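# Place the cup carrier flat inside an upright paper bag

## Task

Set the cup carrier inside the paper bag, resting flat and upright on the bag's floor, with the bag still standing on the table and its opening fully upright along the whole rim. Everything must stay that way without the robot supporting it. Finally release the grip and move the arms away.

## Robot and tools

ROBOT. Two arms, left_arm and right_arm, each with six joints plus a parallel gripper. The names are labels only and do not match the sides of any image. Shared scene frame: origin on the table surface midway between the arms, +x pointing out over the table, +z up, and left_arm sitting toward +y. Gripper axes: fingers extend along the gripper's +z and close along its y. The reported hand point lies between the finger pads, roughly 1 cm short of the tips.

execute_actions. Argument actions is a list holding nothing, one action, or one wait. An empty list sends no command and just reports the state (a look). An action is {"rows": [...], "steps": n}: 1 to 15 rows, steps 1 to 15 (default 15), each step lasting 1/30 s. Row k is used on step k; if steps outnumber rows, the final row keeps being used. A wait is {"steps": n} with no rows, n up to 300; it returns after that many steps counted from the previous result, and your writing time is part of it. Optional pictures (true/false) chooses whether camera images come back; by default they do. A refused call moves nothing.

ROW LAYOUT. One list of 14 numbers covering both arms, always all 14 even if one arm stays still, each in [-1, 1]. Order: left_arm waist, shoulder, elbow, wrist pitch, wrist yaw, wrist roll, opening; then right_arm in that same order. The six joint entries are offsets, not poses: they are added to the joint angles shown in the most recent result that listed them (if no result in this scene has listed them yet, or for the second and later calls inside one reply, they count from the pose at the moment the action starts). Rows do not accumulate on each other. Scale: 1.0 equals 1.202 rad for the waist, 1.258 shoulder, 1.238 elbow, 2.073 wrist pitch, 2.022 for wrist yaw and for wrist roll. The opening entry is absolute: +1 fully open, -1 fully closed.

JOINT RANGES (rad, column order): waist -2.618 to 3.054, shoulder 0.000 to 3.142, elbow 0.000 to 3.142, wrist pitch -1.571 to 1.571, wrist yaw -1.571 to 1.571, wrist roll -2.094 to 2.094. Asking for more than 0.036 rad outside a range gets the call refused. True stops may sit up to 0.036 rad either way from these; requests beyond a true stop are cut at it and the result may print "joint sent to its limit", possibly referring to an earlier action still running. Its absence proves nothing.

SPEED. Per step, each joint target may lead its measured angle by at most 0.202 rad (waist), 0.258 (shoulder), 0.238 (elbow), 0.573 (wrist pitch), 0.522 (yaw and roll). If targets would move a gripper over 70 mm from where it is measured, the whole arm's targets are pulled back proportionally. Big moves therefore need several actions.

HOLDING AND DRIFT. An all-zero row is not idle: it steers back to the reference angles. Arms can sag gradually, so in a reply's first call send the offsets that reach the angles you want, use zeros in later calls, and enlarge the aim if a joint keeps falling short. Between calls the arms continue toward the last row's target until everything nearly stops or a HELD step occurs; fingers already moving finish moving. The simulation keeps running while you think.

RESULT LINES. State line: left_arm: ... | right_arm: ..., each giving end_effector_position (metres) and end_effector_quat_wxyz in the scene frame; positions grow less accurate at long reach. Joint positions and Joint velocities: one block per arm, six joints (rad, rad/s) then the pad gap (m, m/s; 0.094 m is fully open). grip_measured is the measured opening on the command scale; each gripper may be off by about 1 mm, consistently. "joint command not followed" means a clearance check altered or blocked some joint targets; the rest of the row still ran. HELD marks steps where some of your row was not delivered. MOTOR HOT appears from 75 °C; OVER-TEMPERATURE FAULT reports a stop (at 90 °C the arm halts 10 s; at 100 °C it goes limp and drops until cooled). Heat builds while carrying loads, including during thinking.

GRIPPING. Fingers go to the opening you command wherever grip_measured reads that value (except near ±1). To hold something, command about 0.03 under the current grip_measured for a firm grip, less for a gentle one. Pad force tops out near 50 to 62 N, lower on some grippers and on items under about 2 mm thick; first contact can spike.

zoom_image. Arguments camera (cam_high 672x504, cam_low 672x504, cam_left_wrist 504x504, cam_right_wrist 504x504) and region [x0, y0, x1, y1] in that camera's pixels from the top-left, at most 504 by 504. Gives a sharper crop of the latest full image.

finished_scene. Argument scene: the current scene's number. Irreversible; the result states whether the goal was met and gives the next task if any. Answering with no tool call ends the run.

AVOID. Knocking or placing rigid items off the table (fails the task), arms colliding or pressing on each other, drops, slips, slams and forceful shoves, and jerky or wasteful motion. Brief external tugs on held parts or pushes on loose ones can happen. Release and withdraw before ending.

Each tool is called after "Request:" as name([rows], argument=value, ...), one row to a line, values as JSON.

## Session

Request:
execute_actions(actions=[])

Scene clock: 0.00 s of 5400.00 s.
left_arm: end_effector_position=(+0.3524, -0.1655, +0.2848) grip_measured=+1.000 end_effector_quat_wxyz=(+0.282, -0.345, +0.750, -0.489) | right_arm: end_effector_position=(+0.5531, -0.2521, +0.1150) grip_measured=+1.000 end_effector_quat_wxyz=(+0.526, -0.006, +0.782, +0.334)
Joint positions: left_arm=[-1.046  1.694  1.439 -0.141 -0.344 -1.619  0.094] | right_arm=[-0.398  2.058  1.05   0.692 -0.766  0.335  0.094]
Joint velocities: left_arm=[ 0.012 -0.002  0.002  0.066 -0.037  0.037  0.   ] | right_arm=[ 0.027  0.007  0.007 -0.066 -0.051 -0.007  0.   ]

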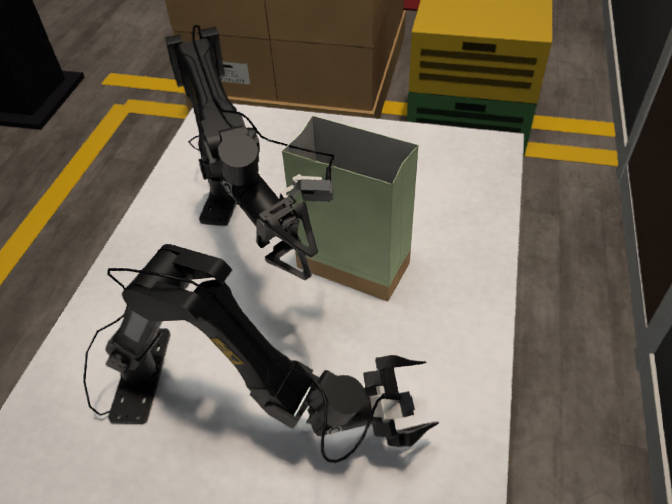

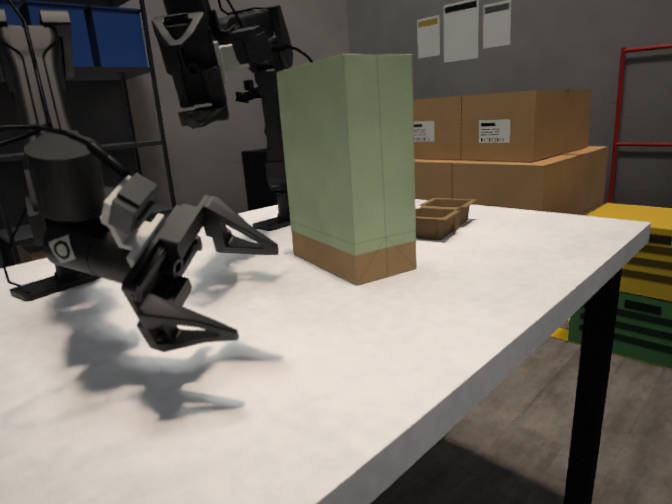

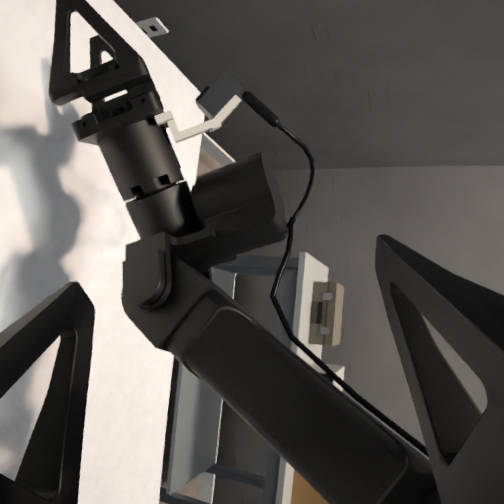

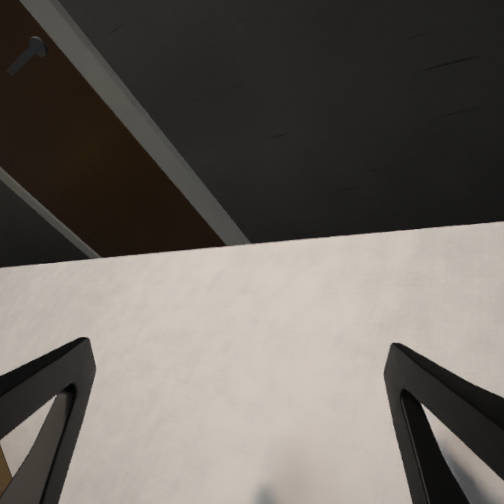

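Request:
execute_actions([
  {"rows":[[0,-0.5,0.1,0,0.165,0.3,1,-0.3,-0.5,0.1,-0.5,0.35,-0.15,1]],"steps":15},
], pictures=false)

Request:
execute_actions([
  {"rows":[[0,-0.05,0.5,-0.55,0,0.5,1,-0.2,-0.2,0,-0.2,0,0,1]],"steps":15},
], pictures=false)

Request:
execute_actions([
  {"steps":20},
])

Scene clock: 11.07 s of 5400.00 s.
left_arm: end_effector_position=(+0.2693, -0.1126, +0.4693) grip_measured=+1.000 end_effector_quat_wxyz=(+0.352, -0.123, +0.698, -0.611) | right_arm: end_effector_position=(+0.4326, -0.4918, +0.2322) grip_measured=+1.000 end_effector_quat_wxyz=(+0.512, +0.241, +0.823, -0.052)
Joint positions: left_arm=[-1.045  1.318  1.47  -0.158 -0.111 -1.223  0.094] | right_arm=[-0.759  1.5    1.131 -0.129 -0.171  0.091  0.094]
Joint velocities: left_arm=[-0.002 -0.926  0.071 -0.051  0.286  0.462  0.   ] | right_arm=[-0.203 -1.346  0.339 -1.238  0.799 -0.374  0.   ]
Steps of this call (steps 1 to 90: nothing new was sent; then 7.57 s passed at rest; steps 91 to 105: all 15 steps of this action). Readings (joint positions):
91: left_arm=[-1.045 1.687 1.439 -0.144 -0.325 -1.589] | right_arm=[-0.405 2.046 1.053 0.653 -0.736 0.315]
92: left_arm=[-1.045 1.676 1.439 -0.153 -0.299 -1.551] | right_arm=[-0.417 2.025 1.054 0.594 -0.694 0.291]
94: left_arm=[-1.045 1.638 1.439 -0.158 -0.252 -1.478] | right_arm=[-0.465 1.970 1.061 0.487 -0.606 0.251]
98: left_arm=[-1.045 1.532 1.444 -0.158 -0.184 -1.359] | right_arm=[-0.591 1.837 1.087 0.287 -0.435 0.187]
105: the state above

Scene clock: 11.57 s of 5400.00 s.
left_arm: end_effector_position=(+0.1828, +0.0174, +0.5065) grip_measured=+1.000 end_effector_quat_wxyz=(+0.487, +0.253, +0.779, -0.302) | right_arm: end_effector_position=(+0.3074, -0.5262, +0.2592) grip_measured=+1.000 end_effector_quat_wxyz=(+0.452, +0.359, +0.811, -0.098)
Joint positions: left_arm=[-1.045  1.227  2.086 -1.21  -0.109 -0.281  0.094] | right_arm=[-1.007  1.244  1.136 -0.509 -0.162  0.089  0.094]
Joint velocities: left_arm=[ 0.012  0.178 -0.007 -0.623 -0.066  0.403  0.   ] | right_arm=[ 0.017 -0.017 -0.017 -0.139  0.051  0.066  0.   ]
Steps of this call (steps 1 to 15: all 15 steps of this action). Readings (joint positions):
1: left_arm=[-1.045 1.295 1.514 -0.245 -0.109 -1.143] | right_arm=[-0.778 1.450 1.136 -0.165 -0.171 0.089]
2: left_arm=[-1.045 1.288 1.588 -0.366 -0.109 -1.046] | right_arm=[-0.811 1.400 1.136 -0.206 -0.177 0.089]
4: left_arm=[-1.045 1.285 1.747 -0.578 -0.109 -0.852] | right_arm=[-0.912 1.312 1.136 -0.294 -0.178 0.089]
8: left_arm=[-1.045 1.271 2.024 -0.944 -0.109 -0.505] | right_arm=[-1.008 1.243 1.136 -0.417 -0.160 0.089]
15: the state above

Scene clock: 12.23 s of 5400.00 s.
left_arm: end_effector_position=(+0.1844, +0.0150, +0.4805) grip_measured=+1.000 end_effector_quat_wxyz=(+0.459, +0.289, +0.799, -0.260) | right_arm: end_effector_position=(+0.3056, -0.5242, +0.2556) grip_measured=+1.000 end_effector_quat_wxyz=(+0.445, +0.361, +0.814, -0.095)
Joint positions: left_arm=[-1.045  1.256  2.086 -1.291 -0.109 -0.222  0.094] | right_arm=[-1.007  1.244  1.136 -0.528 -0.162  0.089  0.094]
Joint velocities: left_arm=[-0.022  0.017  0.027 -0.037 -0.066  0.007  0.   ] | right_arm=[ 0.007 -0.012 -0.022 -0.007  0.007 -0.037  0.   ]
Steps of this call (steps 1 to 20: the robot went on to your last target). Readings (joint positions):
1: left_arm=[-1.045 1.234 2.086 -1.228 -0.109 -0.269] | right_arm=[-1.007 1.244 1.136 -0.514 -0.162 0.089]
2: left_arm=[-1.045 1.240 2.086 -1.243 -0.109 -0.260] | right_arm=[-1.007 1.244 1.136 -0.517 -0.162 0.089]
4: left_arm=[-1.045 1.251 2.086 -1.263 -0.109 -0.246] | right_arm=[-1.007 1.244 1.136 -0.521 -0.162 0.089]
8: left_arm=[-1.045 1.256 2.086 -1.283 -0.109 -0.232] | right_arm=[-1.007 1.244 1.136 -0.525 -0.162 0.089]
20: the state above

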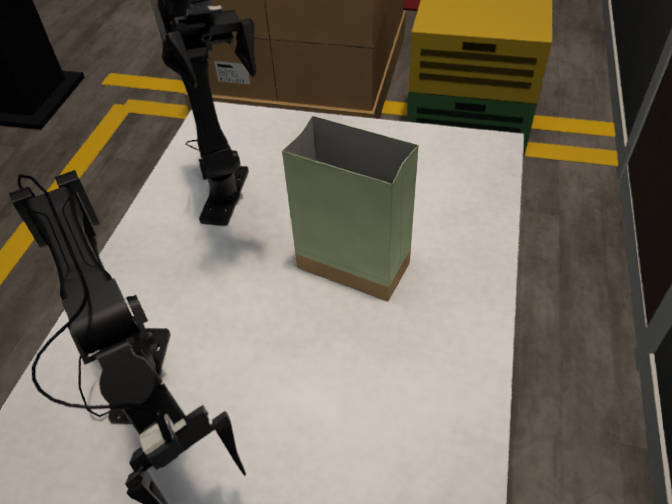

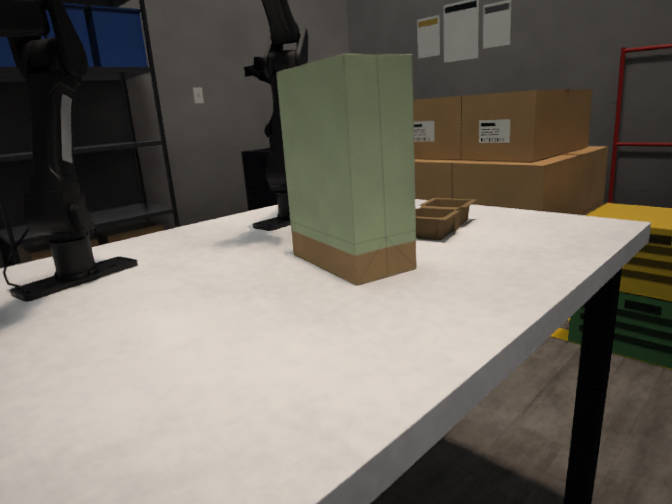

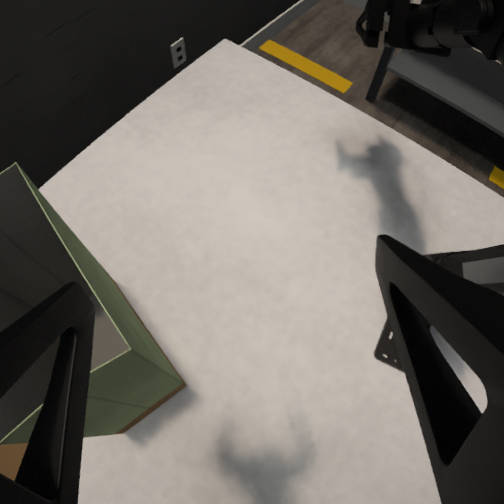

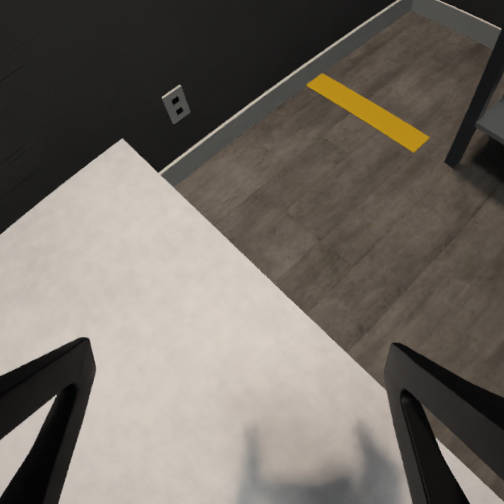

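Request:
execute_actions([
  {"rows":[[0.5,0.15,0.1,-0.12,0.05,0.11,1,0,0,0,0,0,0,1]],"steps":15},
])

Request:
execute_actions([
  {"rows":[[0.5,0.15,0,0,0,0,1,0,0,0,0,0,0,1]],"steps":15},
])

Scene clock: 17.47 s of 5400.00 s.
left_arm: end_effector_position=(+0.3014, +0.1265, +0.4104) grip_measured=+1.000 end_effector_quat_wxyz=(+0.371, +0.164, +0.912, -0.065) | right_arm: end_effector_position=(+0.3056, -0.5242, +0.2556) grip_measured=+1.000 end_effector_quat_wxyz=(+0.445, +0.361, +0.814, -0.095)
Joint positions: left_arm=[-0.444  1.469  2.193 -1.523 -0.023 -0.018  0.094] | right_arm=[-1.007  1.244  1.136 -0.528 -0.162  0.089  0.094]
Joint velocities: left_arm=[-0.012 -0.183 -0.002 -0.095  0.022  0.051  0.   ] | right_arm=[ 0.007  0.017 -0.007 -0.081 -0.051 -0.066  0.   ]
Steps of this call (steps 1 to 15: the robot went on to your last target; steps 16 to 90: nothing new was sent; then 1.73 s passed at rest; steps 91 to 105: all 15 steps of this action). Readings (joint positions):
91: left_arm=[-1.006 1.279 2.115 -1.330 -0.077 -0.187] | right_arm=[-1.007 1.244 1.136 -0.528 -0.162 0.089]
92: left_arm=[-0.933 1.313 2.160 -1.373 -0.058 -0.150] | right_arm=[-1.007 1.244 1.136 -0.528 -0.162 0.089]
94: left_arm=[-0.786 1.377 2.193 -1.412 -0.039 -0.099] | right_arm=[-1.007 1.244 1.136 -0.528 -0.162 0.089]
98: left_arm=[-0.510 1.478 2.193 -1.478 -0.025 -0.046] | right_arm=[-1.007 1.244 1.136 -0.528 -0.162 0.089]
105: the state above

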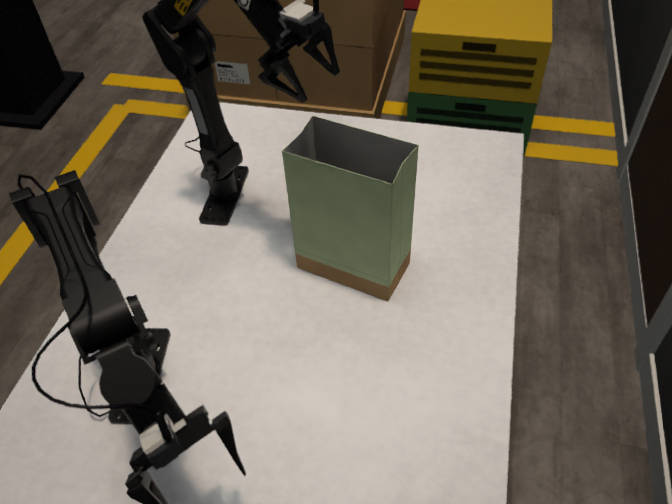

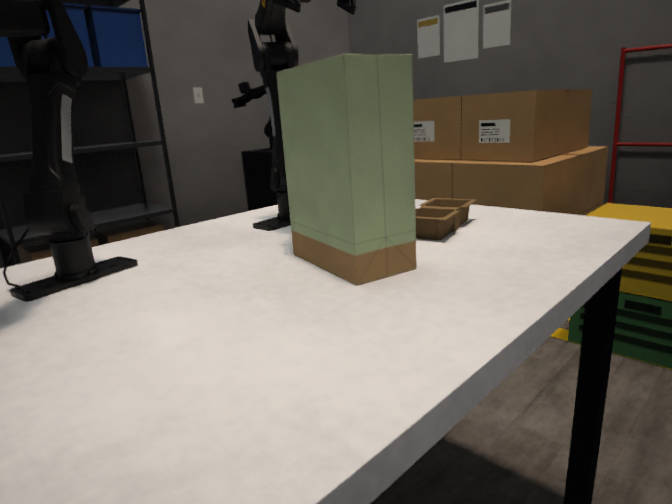

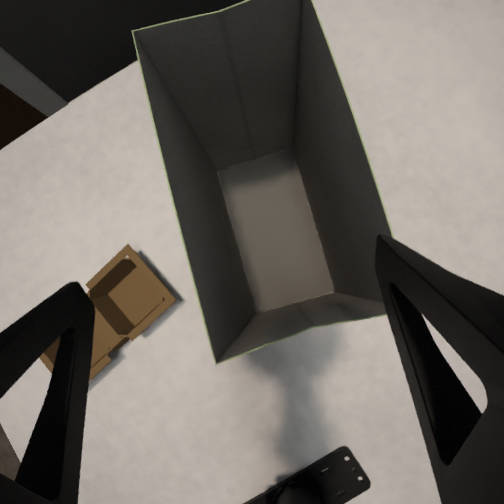

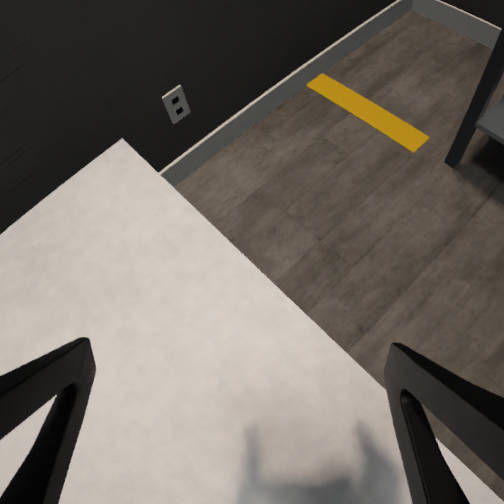

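Scene clock: 17.97 s of 5400.00 s.
left_arm: end_effector_position=(+0.3703, +0.3306, +0.3332) grip_measured=+1.000 end_effector_quat_wxyz=(+0.261, -0.124, +0.956, +0.046) | right_arm: end_effector_position=(+0.3056, -0.5242, +0.2556) grip_measured=+1.000 end_effector_quat_wxyz=(+0.445, +0.361, +0.814, -0.095)
Joint positions: left_arm=[ 0.172  1.699  2.18  -1.516 -0.037 -0.016  0.094] | right_arm=[-1.007  1.244  1.136 -0.528 -0.162  0.089  0.094]
Joint velocities: left_arm=[-0.129 -0.256 -0.002 -0.081  0.037  0.007  0.   ] | right_arm=[-0.002  0.002 -0.002  0.007  0.051 -0.007  0.   ]
Steps of this call (steps 1 to 15: all 15 steps of this action). Readings (joint positions):
1: left_arm=[-0.422 1.475 2.196 -1.528 -0.009 -0.016] | right_arm=[-1.007 1.244 1.136 -0.528 -0.162 0.089]
2: left_arm=[-0.376 1.486 2.202 -1.528 -0.004 -0.016] | right_arm=[-1.007 1.244 1.136 -0.528 -0.162 0.089]
4: left_arm=[-0.269 1.535 2.202 -1.526 -0.006 -0.016] | right_arm=[-1.007 1.244 1.136 -0.528 -0.162 0.089]
8: left_arm=[-0.016 1.667 2.200 -1.518 -0.004 -0.016] | right_arm=[-1.007 1.244 1.136 -0.528 -0.162 0.089]
15: the state above

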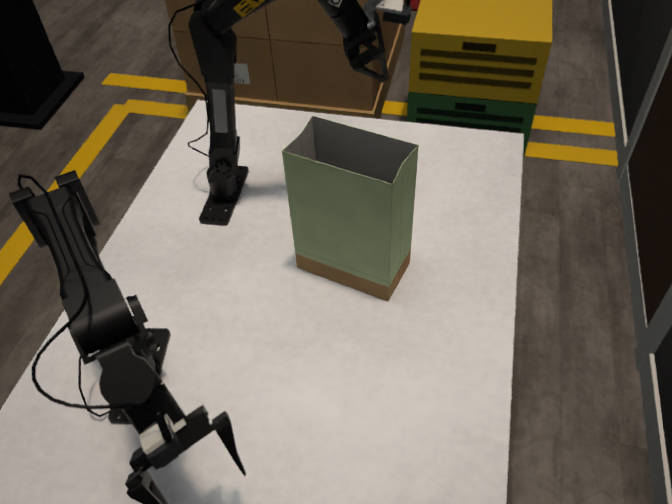

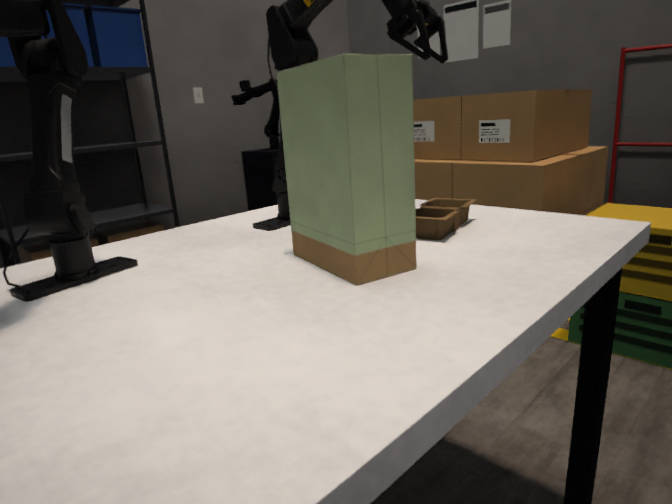

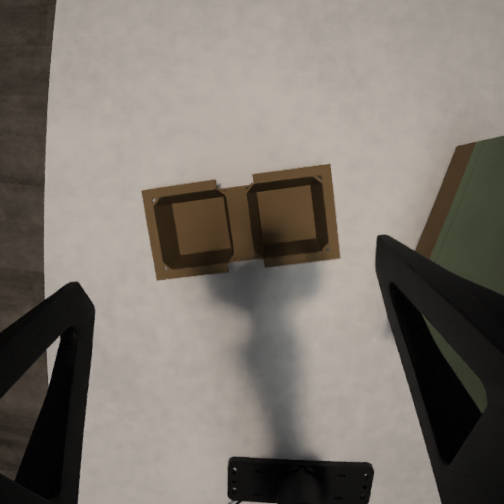

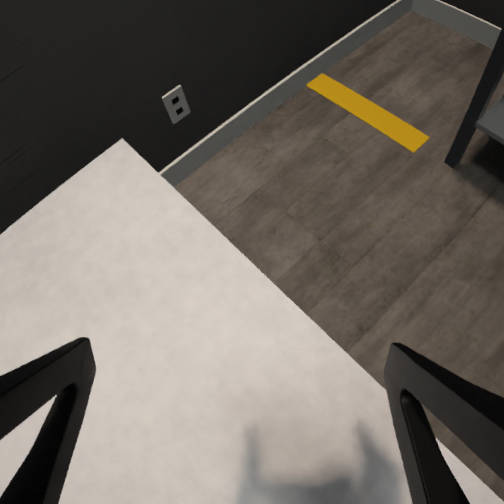

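Request:
execute_actions([
  {"rows":[[0.02,0.1,-0.1,0,0.02,-0.84,1,0,0,0,0,0,0,1]],"steps":15},
], pictures=false)

Request:
execute_actions([
  {"rows":[[0,0.13,-0.19,0.05,0,-0.3,1,0,0,0,0,0,0,1]],"steps":15},
], pictures=false)

Request:
execute_actions([
  {"steps":20},
])

Scene clock: 30.50 s of 5400.00 s.
left_arm: end_effector_position=(+0.3837, +0.3341, +0.2340) grip_measured=+1.000 end_effector_quat_wxyz=(-0.101, +0.725, -0.679, +0.065) | right_arm: end_effector_position=(+0.3056, -0.5242, +0.2556) grip_measured=+1.000 end_effector_quat_wxyz=(+0.445, +0.361, +0.814, -0.095)
Joint positions: left_arm=[ 0.191  1.86   2.043 -1.515  0.001 -1.386  0.094] | right_arm=[-1.007  1.244  1.136 -0.528 -0.162  0.089  0.094]
Joint velocities: left_arm=[ 0.017 -0.212 -0.007  0.037 -0.022 -2.22   0.   ] | right_arm=[ 0.037 -0.012 -0.002 -0.066 -0.007 -0.022  0.   ]
Steps of this call (steps 1 to 30: the robot went on to your last target; steps 31 to 90: nothing new was sent; then 9.03 s passed at rest; steps 91 to 105: all 15 steps of this action). Readings (joint positions):
91: left_arm=[0.165 1.675 2.173 -1.516 -0.027 -0.073] | right_arm=[-1.007 1.244 1.136 -0.528 -0.162 0.089]
92: left_arm=[0.168 1.684 2.163 -1.515 -0.022 -0.148] | right_arm=[-1.007 1.244 1.136 -0.528 -0.162 0.089]
94: left_arm=[0.179 1.726 2.131 -1.515 -0.016 -0.321] | right_arm=[-1.007 1.244 1.136 -0.528 -0.162 0.089]
98: left_arm=[0.191 1.840 2.065 -1.515 -0.008 -0.714] | right_arm=[-1.007 1.244 1.136 -0.528 -0.162 0.089]
105: the state above

Scene clock: 31.00 s of 5400.00 s.
left_arm: end_effector_position=(+0.3687, +0.3295, +0.0971) grip_measured=+1.000 end_effector_quat_wxyz=(+0.040, +0.890, -0.453, -0.041) | right_arm: end_effector_position=(+0.3056, -0.5242, +0.2556) grip_measured=+1.000 end_effector_quat_wxyz=(+0.445, +0.361, +0.814, -0.095)
Joint positions: left_arm=[ 0.191  2.063  1.793 -1.416  0.005 -1.949  0.094] | right_arm=[-1.007  1.244  1.136 -0.528 -0.162  0.089  0.094]
Joint velocities: left_arm=[-0.012 -0.247  0.012 -0.007 -0.095 -0.242  0.   ] | right_arm=[ 0.007  0.002  0.002  0.066  0.007 -0.051  0.   ]
Steps of this call (steps 1 to 15: all 15 steps of this action). Readings (joint positions):
1: left_arm=[0.191 1.858 2.029 -1.505 0.001 -1.447] | right_arm=[-1.007 1.244 1.136 -0.528 -0.162 0.089]
2: left_arm=[0.191 1.858 2.006 -1.492 0.001 -1.505] | right_arm=[-1.007 1.244 1.136 -0.528 -0.162 0.089]
4: left_arm=[0.191 1.889 1.948 -1.473 0.001 -1.618] | right_arm=[-1.007 1.244 1.136 -0.528 -0.162 0.089]
8: left_arm=[0.191 2.014 1.836 -1.434 0.003 -1.824] | right_arm=[-1.007 1.244 1.136 -0.528 -0.162 0.089]
15: the state above

Scene clock: 31.67 s of 5400.00 s.
left_arm: end_effector_position=(+0.3695, +0.3297, +0.1064) grip_measured=+1.000 end_effector_quat_wxyz=(+0.030, +0.898, -0.439, -0.031) | right_arm: end_effector_position=(+0.3056, -0.5242, +0.2556) grip_measured=+1.000 end_effector_quat_wxyz=(+0.445, +0.361, +0.814, -0.095)
Joint positions: left_arm=[ 0.191  2.036  1.793 -1.414  0.005 -1.981  0.094] | right_arm=[-1.007  1.244  1.136 -0.528 -0.162  0.089  0.094]
Joint velocities: left_arm=[ 0.022  0.002 -0.002  0.007 -0.007 -0.007  0.   ] | right_arm=[ 0.007  0.007  0.002 -0.007 -0.022 -0.066  0.   ]
Steps of this call (steps 1 to 20: the robot went on to your last target). Readings (joint positions):
1: left_arm=[0.191 2.055 1.793 -1.415 0.005 -1.955] | right_arm=[-1.007 1.244 1.136 -0.528 -0.162 0.089]
2: left_arm=[0.191 2.047 1.793 -1.415 0.005 -1.960] | right_arm=[-1.007 1.244 1.136 -0.528 -0.162 0.089]
4: left_arm=[0.191 2.038 1.793 -1.415 0.005 -1.968] | right_arm=[-1.007 1.244 1.136 -0.528 -0.162 0.089]
8: left_arm=[0.191 2.036 1.793 -1.415 0.005 -1.976] | right_arm=[-1.007 1.244 1.136 -0.528 -0.162 0.089]
20: the state above

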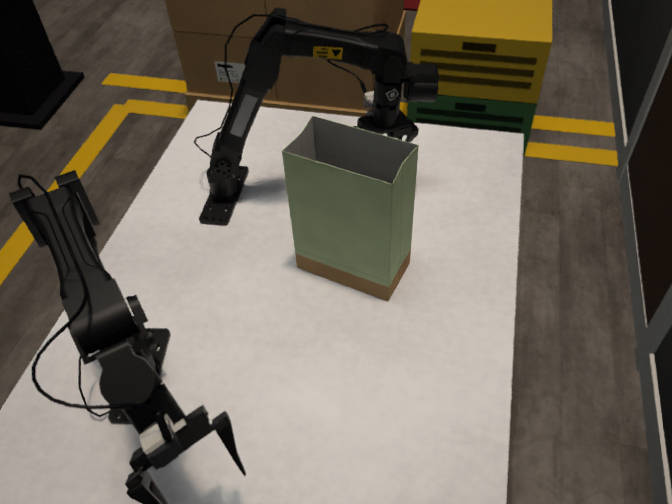

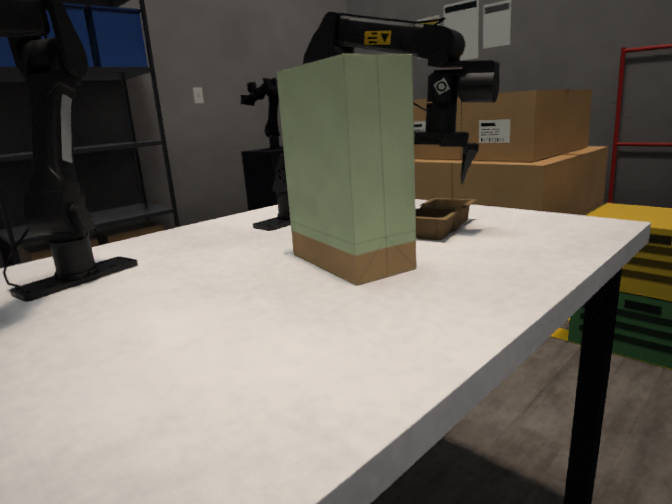

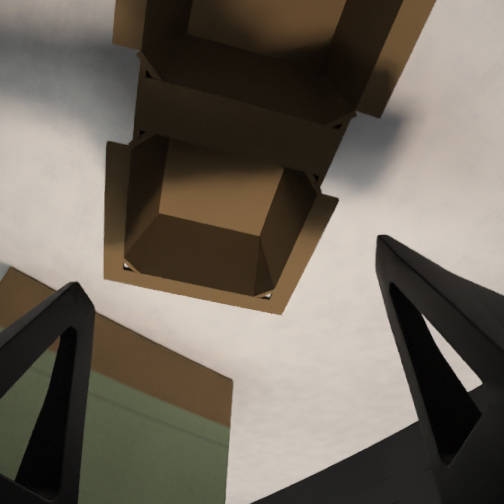

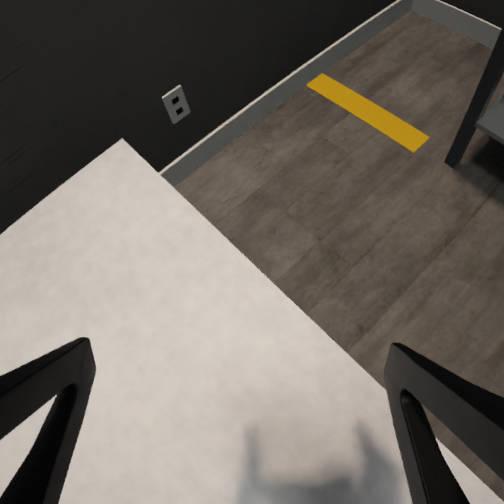

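Request:
execute_actions([
  {"rows":[[0.1,0.035,0.0,0.0,0,0.2,1,0,0,0,0,0,0,1]],"steps":15},
], pictures=false)

Request:
execute_actions([
  {"steps":10},
])

Scene clock: 43.67 s of 5400.00 s.
left_arm: end_effector_position=(+0.3546, +0.3724, +0.0880) grip_measured=+1.000 end_effector_quat_wxyz=(+0.059, +0.833, -0.549, -0.036) | right_arm: end_effector_position=(+0.3056, -0.5242, +0.2556) grip_measured=+1.000 end_effector_quat_wxyz=(+0.445, +0.361, +0.814, -0.095)
Joint positions: left_arm=[ 0.316  2.089  1.793 -1.414  0.009 -1.6    0.094] | right_arm=[-1.007  1.244  1.136 -0.528 -0.162  0.089  0.094]
Joint velocities: left_arm=[-0.032 -0.012  0.002 -0.022 -0.066  0.11   0.   ] | right_arm=[-0.017  0.007 -0.012 -0.037 -0.037  0.081  0.   ]
Steps of this call (steps 1 to 15: the robot went on to your last target; steps 16 to 90: nothing new was sent; then 8.50 s passed at rest; steps 91 to 105: all 15 steps of this action). Readings (joint positions):
91: left_arm=[0.201 2.040 1.793 -1.415 0.012 -1.922] | right_arm=[-1.007 1.244 1.136 -0.528 -0.162 0.089]
92: left_arm=[0.219 2.044 1.793 -1.415 0.019 -1.854] | right_arm=[-1.007 1.244 1.136 -0.528 -0.162 0.089]
94: left_arm=[0.273 2.061 1.793 -1.414 0.019 -1.756] | right_arm=[-1.007 1.244 1.136 -0.528 -0.162 0.089]
98: left_arm=[0.330 2.088 1.793 -1.414 0.009 -1.656] | right_arm=[-1.007 1.244 1.136 -0.528 -0.162 0.089]
105: the state above

Scene clock: 44.00 s of 5400.00 s.
left_arm: end_effector_position=(+0.3546, +0.3724, +0.0880) grip_measured=+1.000 end_effector_quat_wxyz=(+0.060, +0.829, -0.554, -0.036) | right_arm: end_effector_position=(+0.3056, -0.5242, +0.2556) grip_measured=+1.000 end_effector_quat_wxyz=(+0.445, +0.361, +0.814, -0.095)
Joint positions: left_arm=[ 0.316  2.089  1.793 -1.414  0.009 -1.587  0.094] | right_arm=[-1.007  1.244  1.136 -0.528 -0.162  0.089  0.094]
Joint velocities: left_arm=[-0.002  0.012 -0.002  0.007 -0.051 -0.007  0.   ] | right_arm=[-0.007 -0.012 -0.002 -0.037  0.066  0.051  0.   ]
Steps of this call (steps 1 to 10: the robot went on to your last target). Readings (joint positions):
1: left_arm=[0.316 2.089 1.793 -1.414 0.009 -1.597] | right_arm=[-1.007 1.244 1.136 -0.528 -0.162 0.089]
2: left_arm=[0.316 2.089 1.793 -1.414 0.009 -1.595] | right_arm=[-1.007 1.244 1.136 -0.528 -0.162 0.089]
4: left_arm=[0.316 2.089 1.793 -1.414 0.009 -1.592] | right_arm=[-1.007 1.244 1.136 -0.528 -0.162 0.089]
8: left_arm=[0.316 2.089 1.793 -1.414 0.009 -1.588] | right_arm=[-1.007 1.244 1.136 -0.528 -0.162 0.089]
10: the state above

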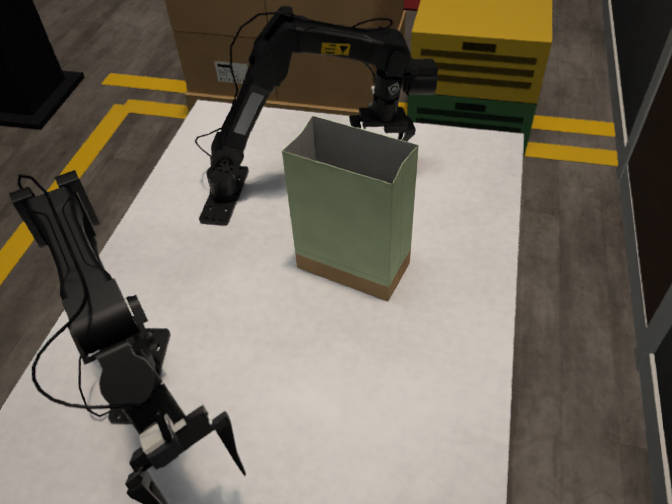

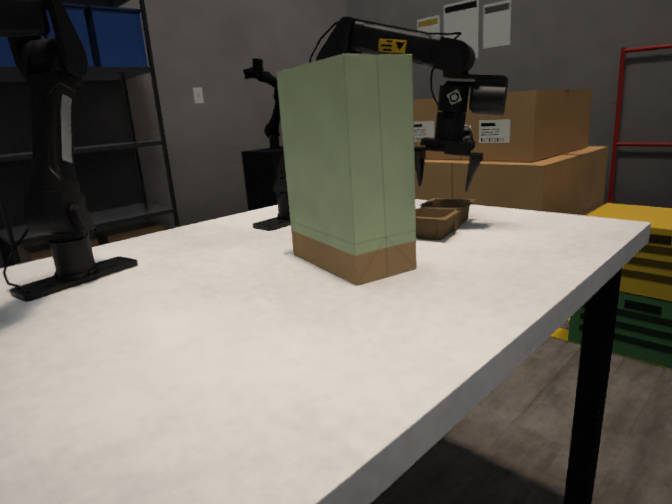

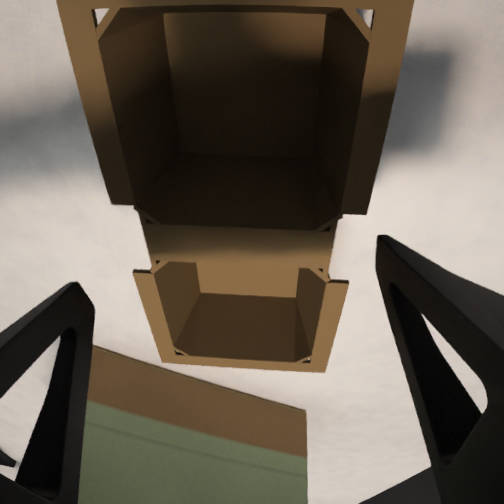

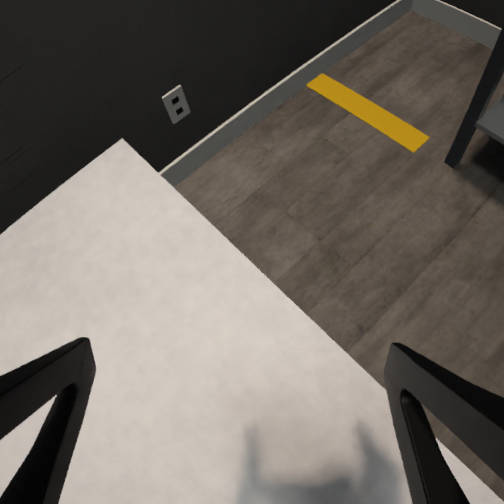

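Request:
execute_actions([
  {"rows":[[0,0,-0.05,0.02,0,0.085,1,0,0,0,0,0,0,1]],"steps":15},
], pictures=false)

Request:
execute_actions([
  {"steps":8},
])

Scene clock: 53.90 s of 5400.00 s.
left_arm: end_effector_position=(+0.3496, +0.3701, +0.0748) grip_measured=+1.000 end_effector_quat_wxyz=(+0.072, +0.783, -0.617, -0.035) | right_arm: end_effector_position=(+0.3056, -0.5242, +0.2556) grip_measured=+1.000 end_effector_quat_wxyz=(+0.445, +0.361, +0.814, -0.095)
Joint positions: left_arm=[ 0.316  2.093  1.743 -1.381  0.011 -1.431  0.094] | right_arm=[-1.007  1.244  1.136 -0.528 -0.162  0.089  0.094]
Joint velocities: left_arm=[-0.032  0.012  0.007  0.037 -0.095  0.066  0.   ] | right_arm=[ 0.012 -0.012  0.007 -0.051  0.037 -0.066  0.   ]
Steps of this call (steps 1 to 30: the robot went on to your last target; steps 31 to 90: nothing new was sent; then 6.40 s passed at rest; steps 91 to 105: all 15 steps of this action). Readings (joint positions):
91: left_arm=[0.316 2.088 1.787 -1.408 0.009 -1.561] | right_arm=[-1.007 1.244 1.136 -0.528 -0.162 0.089]
92: left_arm=[0.316 2.087 1.777 -1.400 0.010 -1.534] | right_arm=[-1.007 1.244 1.136 -0.528 -0.162 0.089]
94: left_arm=[0.316 2.089 1.756 -1.392 0.010 -1.494] | right_arm=[-1.007 1.244 1.136 -0.528 -0.162 0.089]
98: left_arm=[0.316 2.093 1.743 -1.388 0.011 -1.453] | right_arm=[-1.007 1.244 1.136 -0.528 -0.162 0.089]
105: the state above

Scene clock: 54.17 s of 5400.00 s.
left_arm: end_effector_position=(+0.3499, +0.3702, +0.0747) grip_measured=+1.000 end_effector_quat_wxyz=(+0.071, +0.781, -0.619, -0.035) | right_arm: end_effector_position=(+0.3056, -0.5242, +0.2556) grip_measured=+1.000 end_effector_quat_wxyz=(+0.445, +0.361, +0.814, -0.095)
Joint positions: left_arm=[ 0.316  2.093  1.743 -1.38   0.011 -1.426  0.094] | right_arm=[-1.007  1.244  1.136 -0.528 -0.162  0.089  0.094]
Joint velocities: left_arm=[ 0.002 -0.012 -0.027  0.007  0.007  0.051  0.   ] | right_arm=[-0.012 -0.002 -0.007 -0.037 -0.081 -0.051  0.   ]
Steps of this call (steps 1 to 8: the robot went on to your last target). Readings (joint positions):
1: left_arm=[0.316 2.093 1.743 -1.381 0.011 -1.429] | right_arm=[-1.007 1.244 1.136 -0.528 -0.162 0.089]
2: left_arm=[0.316 2.093 1.743 -1.381 0.011 -1.428] | right_arm=[-1.007 1.244 1.136 -0.528 -0.162 0.089]
4: left_arm=[0.316 2.093 1.743 -1.381 0.011 -1.427] | right_arm=[-1.007 1.244 1.136 -0.528 -0.162 0.089]
8: the state above

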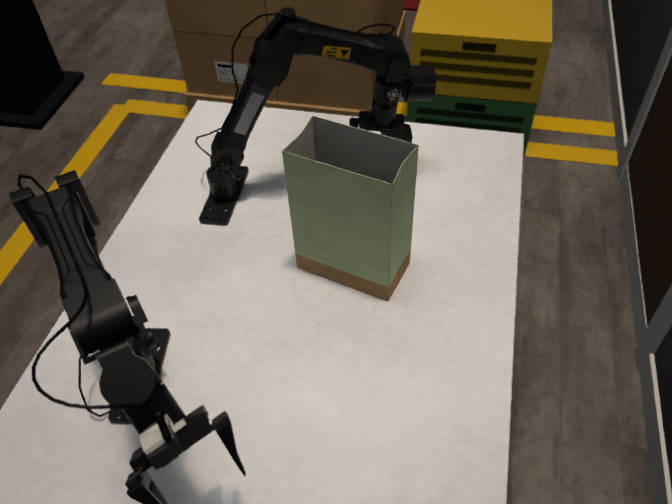

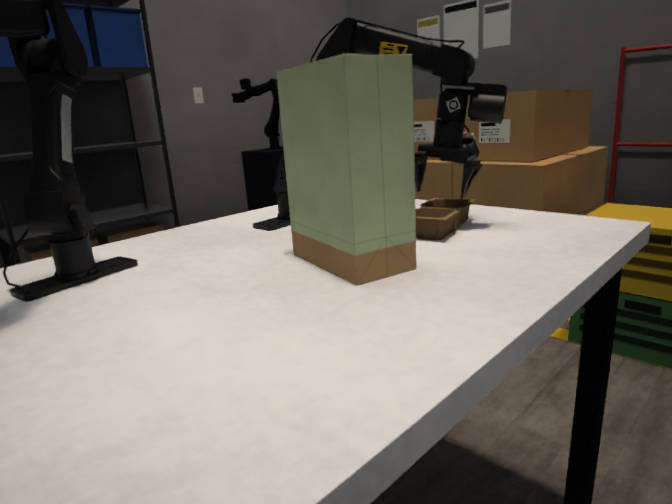

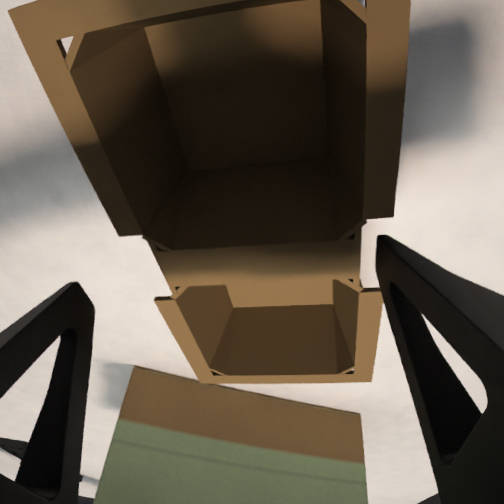

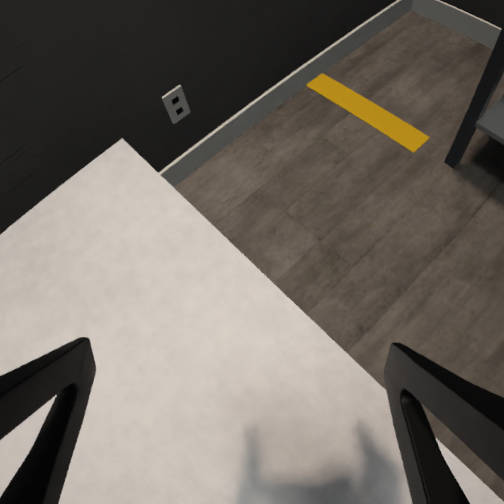

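Request:
execute_actions([
  {"rows":[[0,-0.03,-0.04,0.03,0,0,1,0,0,0,0,0,0,1],[0,-0.06,-0.07,0.06,0,0,1,0,0,0,0,0,0,1],[0,-0.09,-0.1,0.09,0,0,1,0,0,0,0,0,0,1],[0,-0.11,-0.13,0.11,0,0,1,0,0,0,0,0,0,1],[0,-0.11,-0.155,0.11,0,0,1,0,0,0,0,0,0,1]],"steps":15},
], pictures=false)

Request:
execute_actions([
  {"steps":8},
])

Scene clock: 64.03 s of 5400.00 s.
left_arm: end_effector_position=(+0.3575, +0.3730, +0.0733) grip_measured=+1.000 end_effector_quat_wxyz=(+0.004, +0.783, -0.621, +0.005) | right_arm: end_effector_position=(+0.3056, -0.5242, +0.2556) grip_measured=+1.000 end_effector_quat_wxyz=(+0.445, +0.361, +0.814, -0.095)
Joint positions: left_arm=[ 0.316  1.97   1.57  -1.172  0.012 -1.425  0.094] | right_arm=[-1.007  1.244  1.136 -0.528 -0.162  0.089  0.094]
Joint velocities: left_arm=[-0.017 -0.017  0.012  0.037  0.037 -0.007  0.   ] | right_arm=[-0.007  0.007  0.002 -0.066 -0.022 -0.051  0.   ]
Steps of this call (steps 1 to 15: the robot went on to your last target; steps 16 to 90: nothing new was sent; then 6.37 s passed at rest; steps 91 to 105: all 15 steps of this action). Readings (joint positions):
91: left_arm=[0.316 2.090 1.737 -1.372 0.011 -1.425] | right_arm=[-1.007 1.244 1.136 -0.528 -0.162 0.089]
92: left_arm=[0.316 2.079 1.718 -1.349 0.011 -1.425] | right_arm=[-1.007 1.244 1.136 -0.528 -0.162 0.089]
94: left_arm=[0.316 2.037 1.652 -1.284 0.012 -1.425] | right_arm=[-1.007 1.244 1.136 -0.528 -0.162 0.089]
98: left_arm=[0.316 1.973 1.572 -1.224 0.012 -1.425] | right_arm=[-1.007 1.244 1.136 -0.528 -0.162 0.089]
105: the state above

Scene clock: 64.30 s of 5400.00 s.
left_arm: end_effector_position=(+0.3598, +0.3739, +0.0733) grip_measured=+1.000 end_effector_quat_wxyz=(-0.001, +0.783, -0.621, +0.007) | right_arm: end_effector_position=(+0.3056, -0.5242, +0.2556) grip_measured=+1.000 end_effector_quat_wxyz=(+0.445, +0.361, +0.814, -0.095)
Joint positions: left_arm=[ 0.316  1.97   1.57  -1.162  0.012 -1.425  0.094] | right_arm=[-1.007  1.244  1.136 -0.528 -0.162  0.089  0.094]
Joint velocities: left_arm=[ 0.002 -0.002 -0.027  0.022 -0.037 -0.007  0.   ] | right_arm=[-0.012  0.002  0.002  0.007 -0.066 -0.022  0.   ]
Steps of this call (steps 1 to 8: the robot went on to your last target). Readings (joint positions):
1: left_arm=[0.316 1.970 1.570 -1.170 0.012 -1.425] | right_arm=[-1.007 1.244 1.136 -0.528 -0.162 0.089]
2: left_arm=[0.316 1.970 1.570 -1.168 0.012 -1.425] | right_arm=[-1.007 1.244 1.136 -0.528 -0.162 0.089]
4: left_arm=[0.316 1.970 1.570 -1.165 0.012 -1.425] | right_arm=[-1.007 1.244 1.136 -0.528 -0.162 0.089]
8: the state above

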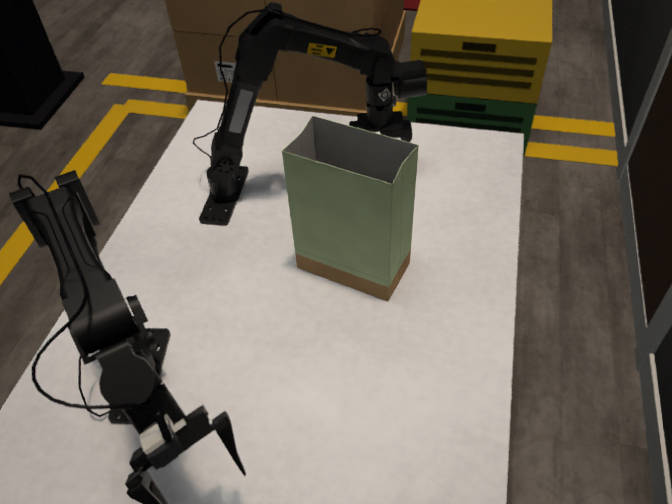

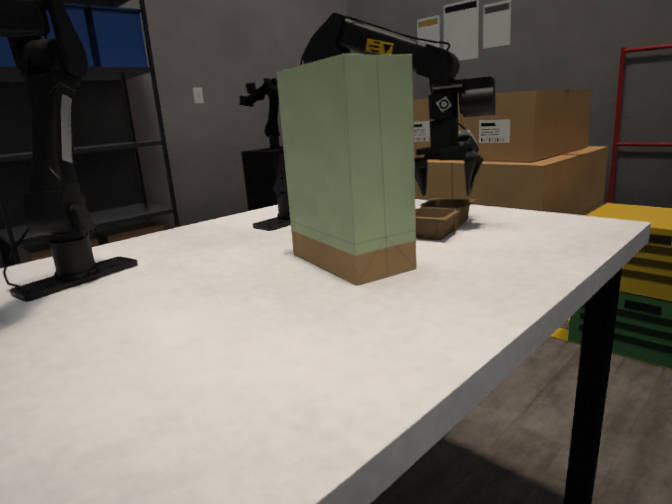

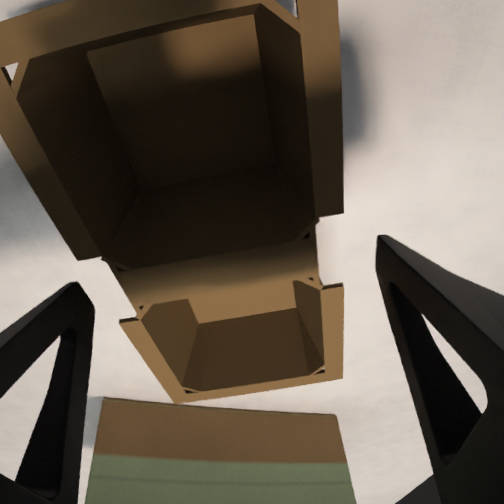

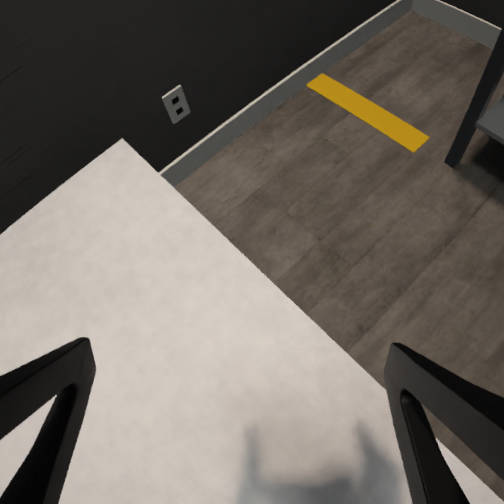

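Request:
execute_actions([
  {"rows":[[0,0,-0.03,0,0,0,1,0,0,0,0,0,0,1],[0,0,-0.04,0.01,0,0,1,0,0,0,0,0,0,1],[0,0,-0.05,0.01,0,0,1,0,0,0,0,0,0,1],[0,0,-0.06,0.02,0,0,1,0,0,0,0,0,0,1],[0,0,-0.07,0.03,0,0,1,0,0,0,0,0,0,1],[0,0,-0.08,0.04,0,0,1,0,0,0,0,0,0,1],[0,0,-0.09,0.05,0,0,1,0,0,0,0,0,0,1],[0,0,-0.1,0.05,0,0,1,0,0,0,0,0,0,1],[0,0,-0.11,0.055,0,0,1,0,0,0,0,0,0,1]],"steps":15},
])

Scene clock: 73.30 s of 5400.00 s.
left_arm: end_effector_position=(+0.3555, +0.3710, +0.0466) grip_measured=+1.000 end_effector_quat_wxyz=(-0.001, +0.783, -0.621, +0.011) | right_arm: end_effector_position=(+0.3056, -0.5242, +0.2556) grip_measured=+1.000 end_effector_quat_wxyz=(+0.445, +0.361, +0.814, -0.095)
Joint positions: left_arm=[ 0.316  1.969  1.46  -1.049  0.018 -1.425  0.094] | right_arm=[-1.007  1.244  1.136 -0.528 -0.162  0.089  0.094]
Joint velocities: left_arm=[ 0.002 -0.007 -0.007  0.066 -0.022 -0.037  0.   ] | right_arm=[ 0.007  0.002 -0.007 -0.037  0.022  0.007  0.   ]
Steps of this call (steps 1 to 30: the robot went on to your last target; steps 31 to 90: nothing new was sent; then 5.50 s passed at rest; steps 91 to 105: all 15 steps of this action). Readings (joint positions):
91: left_arm=[0.316 1.970 1.567 -1.160 0.013 -1.425] | right_arm=[-1.007 1.244 1.136 -0.528 -0.162 0.089]
92: left_arm=[0.316 1.970 1.561 -1.157 0.013 -1.425] | right_arm=[-1.007 1.244 1.136 -0.528 -0.162 0.089]
94: left_arm=[0.316 1.970 1.539 -1.147 0.013 -1.425] | right_arm=[-1.007 1.244 1.136 -0.528 -0.162 0.089]
98: left_arm=[0.316 1.970 1.481 -1.110 0.013 -1.425] | right_arm=[-1.007 1.244 1.136 -0.528 -0.162 0.089]
105: the state above

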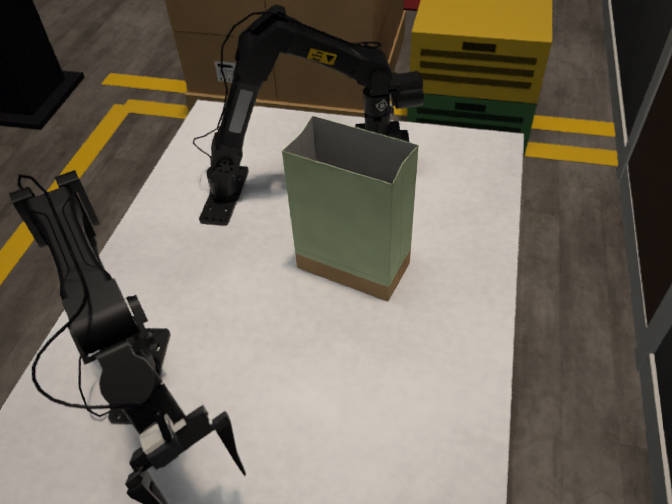

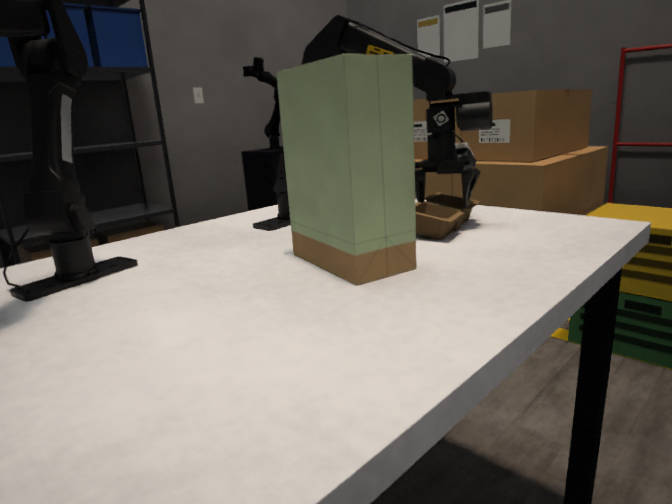

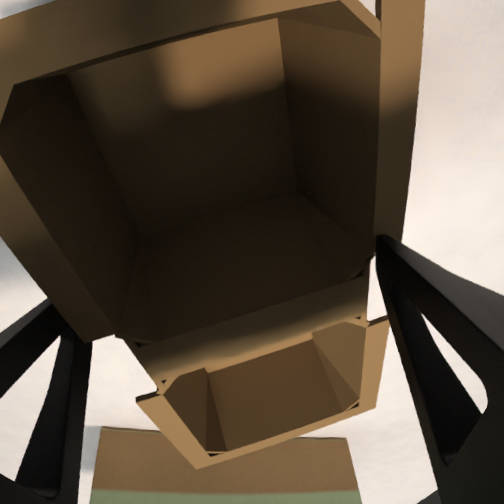

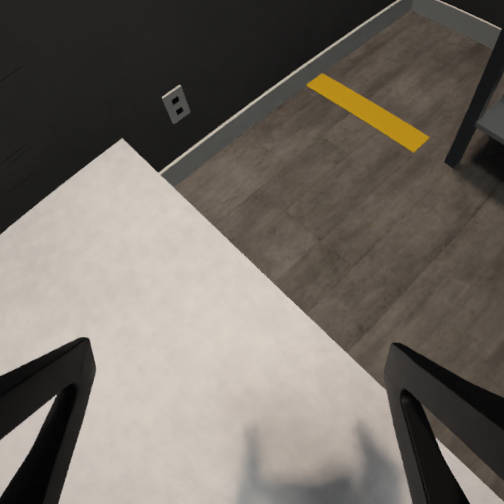

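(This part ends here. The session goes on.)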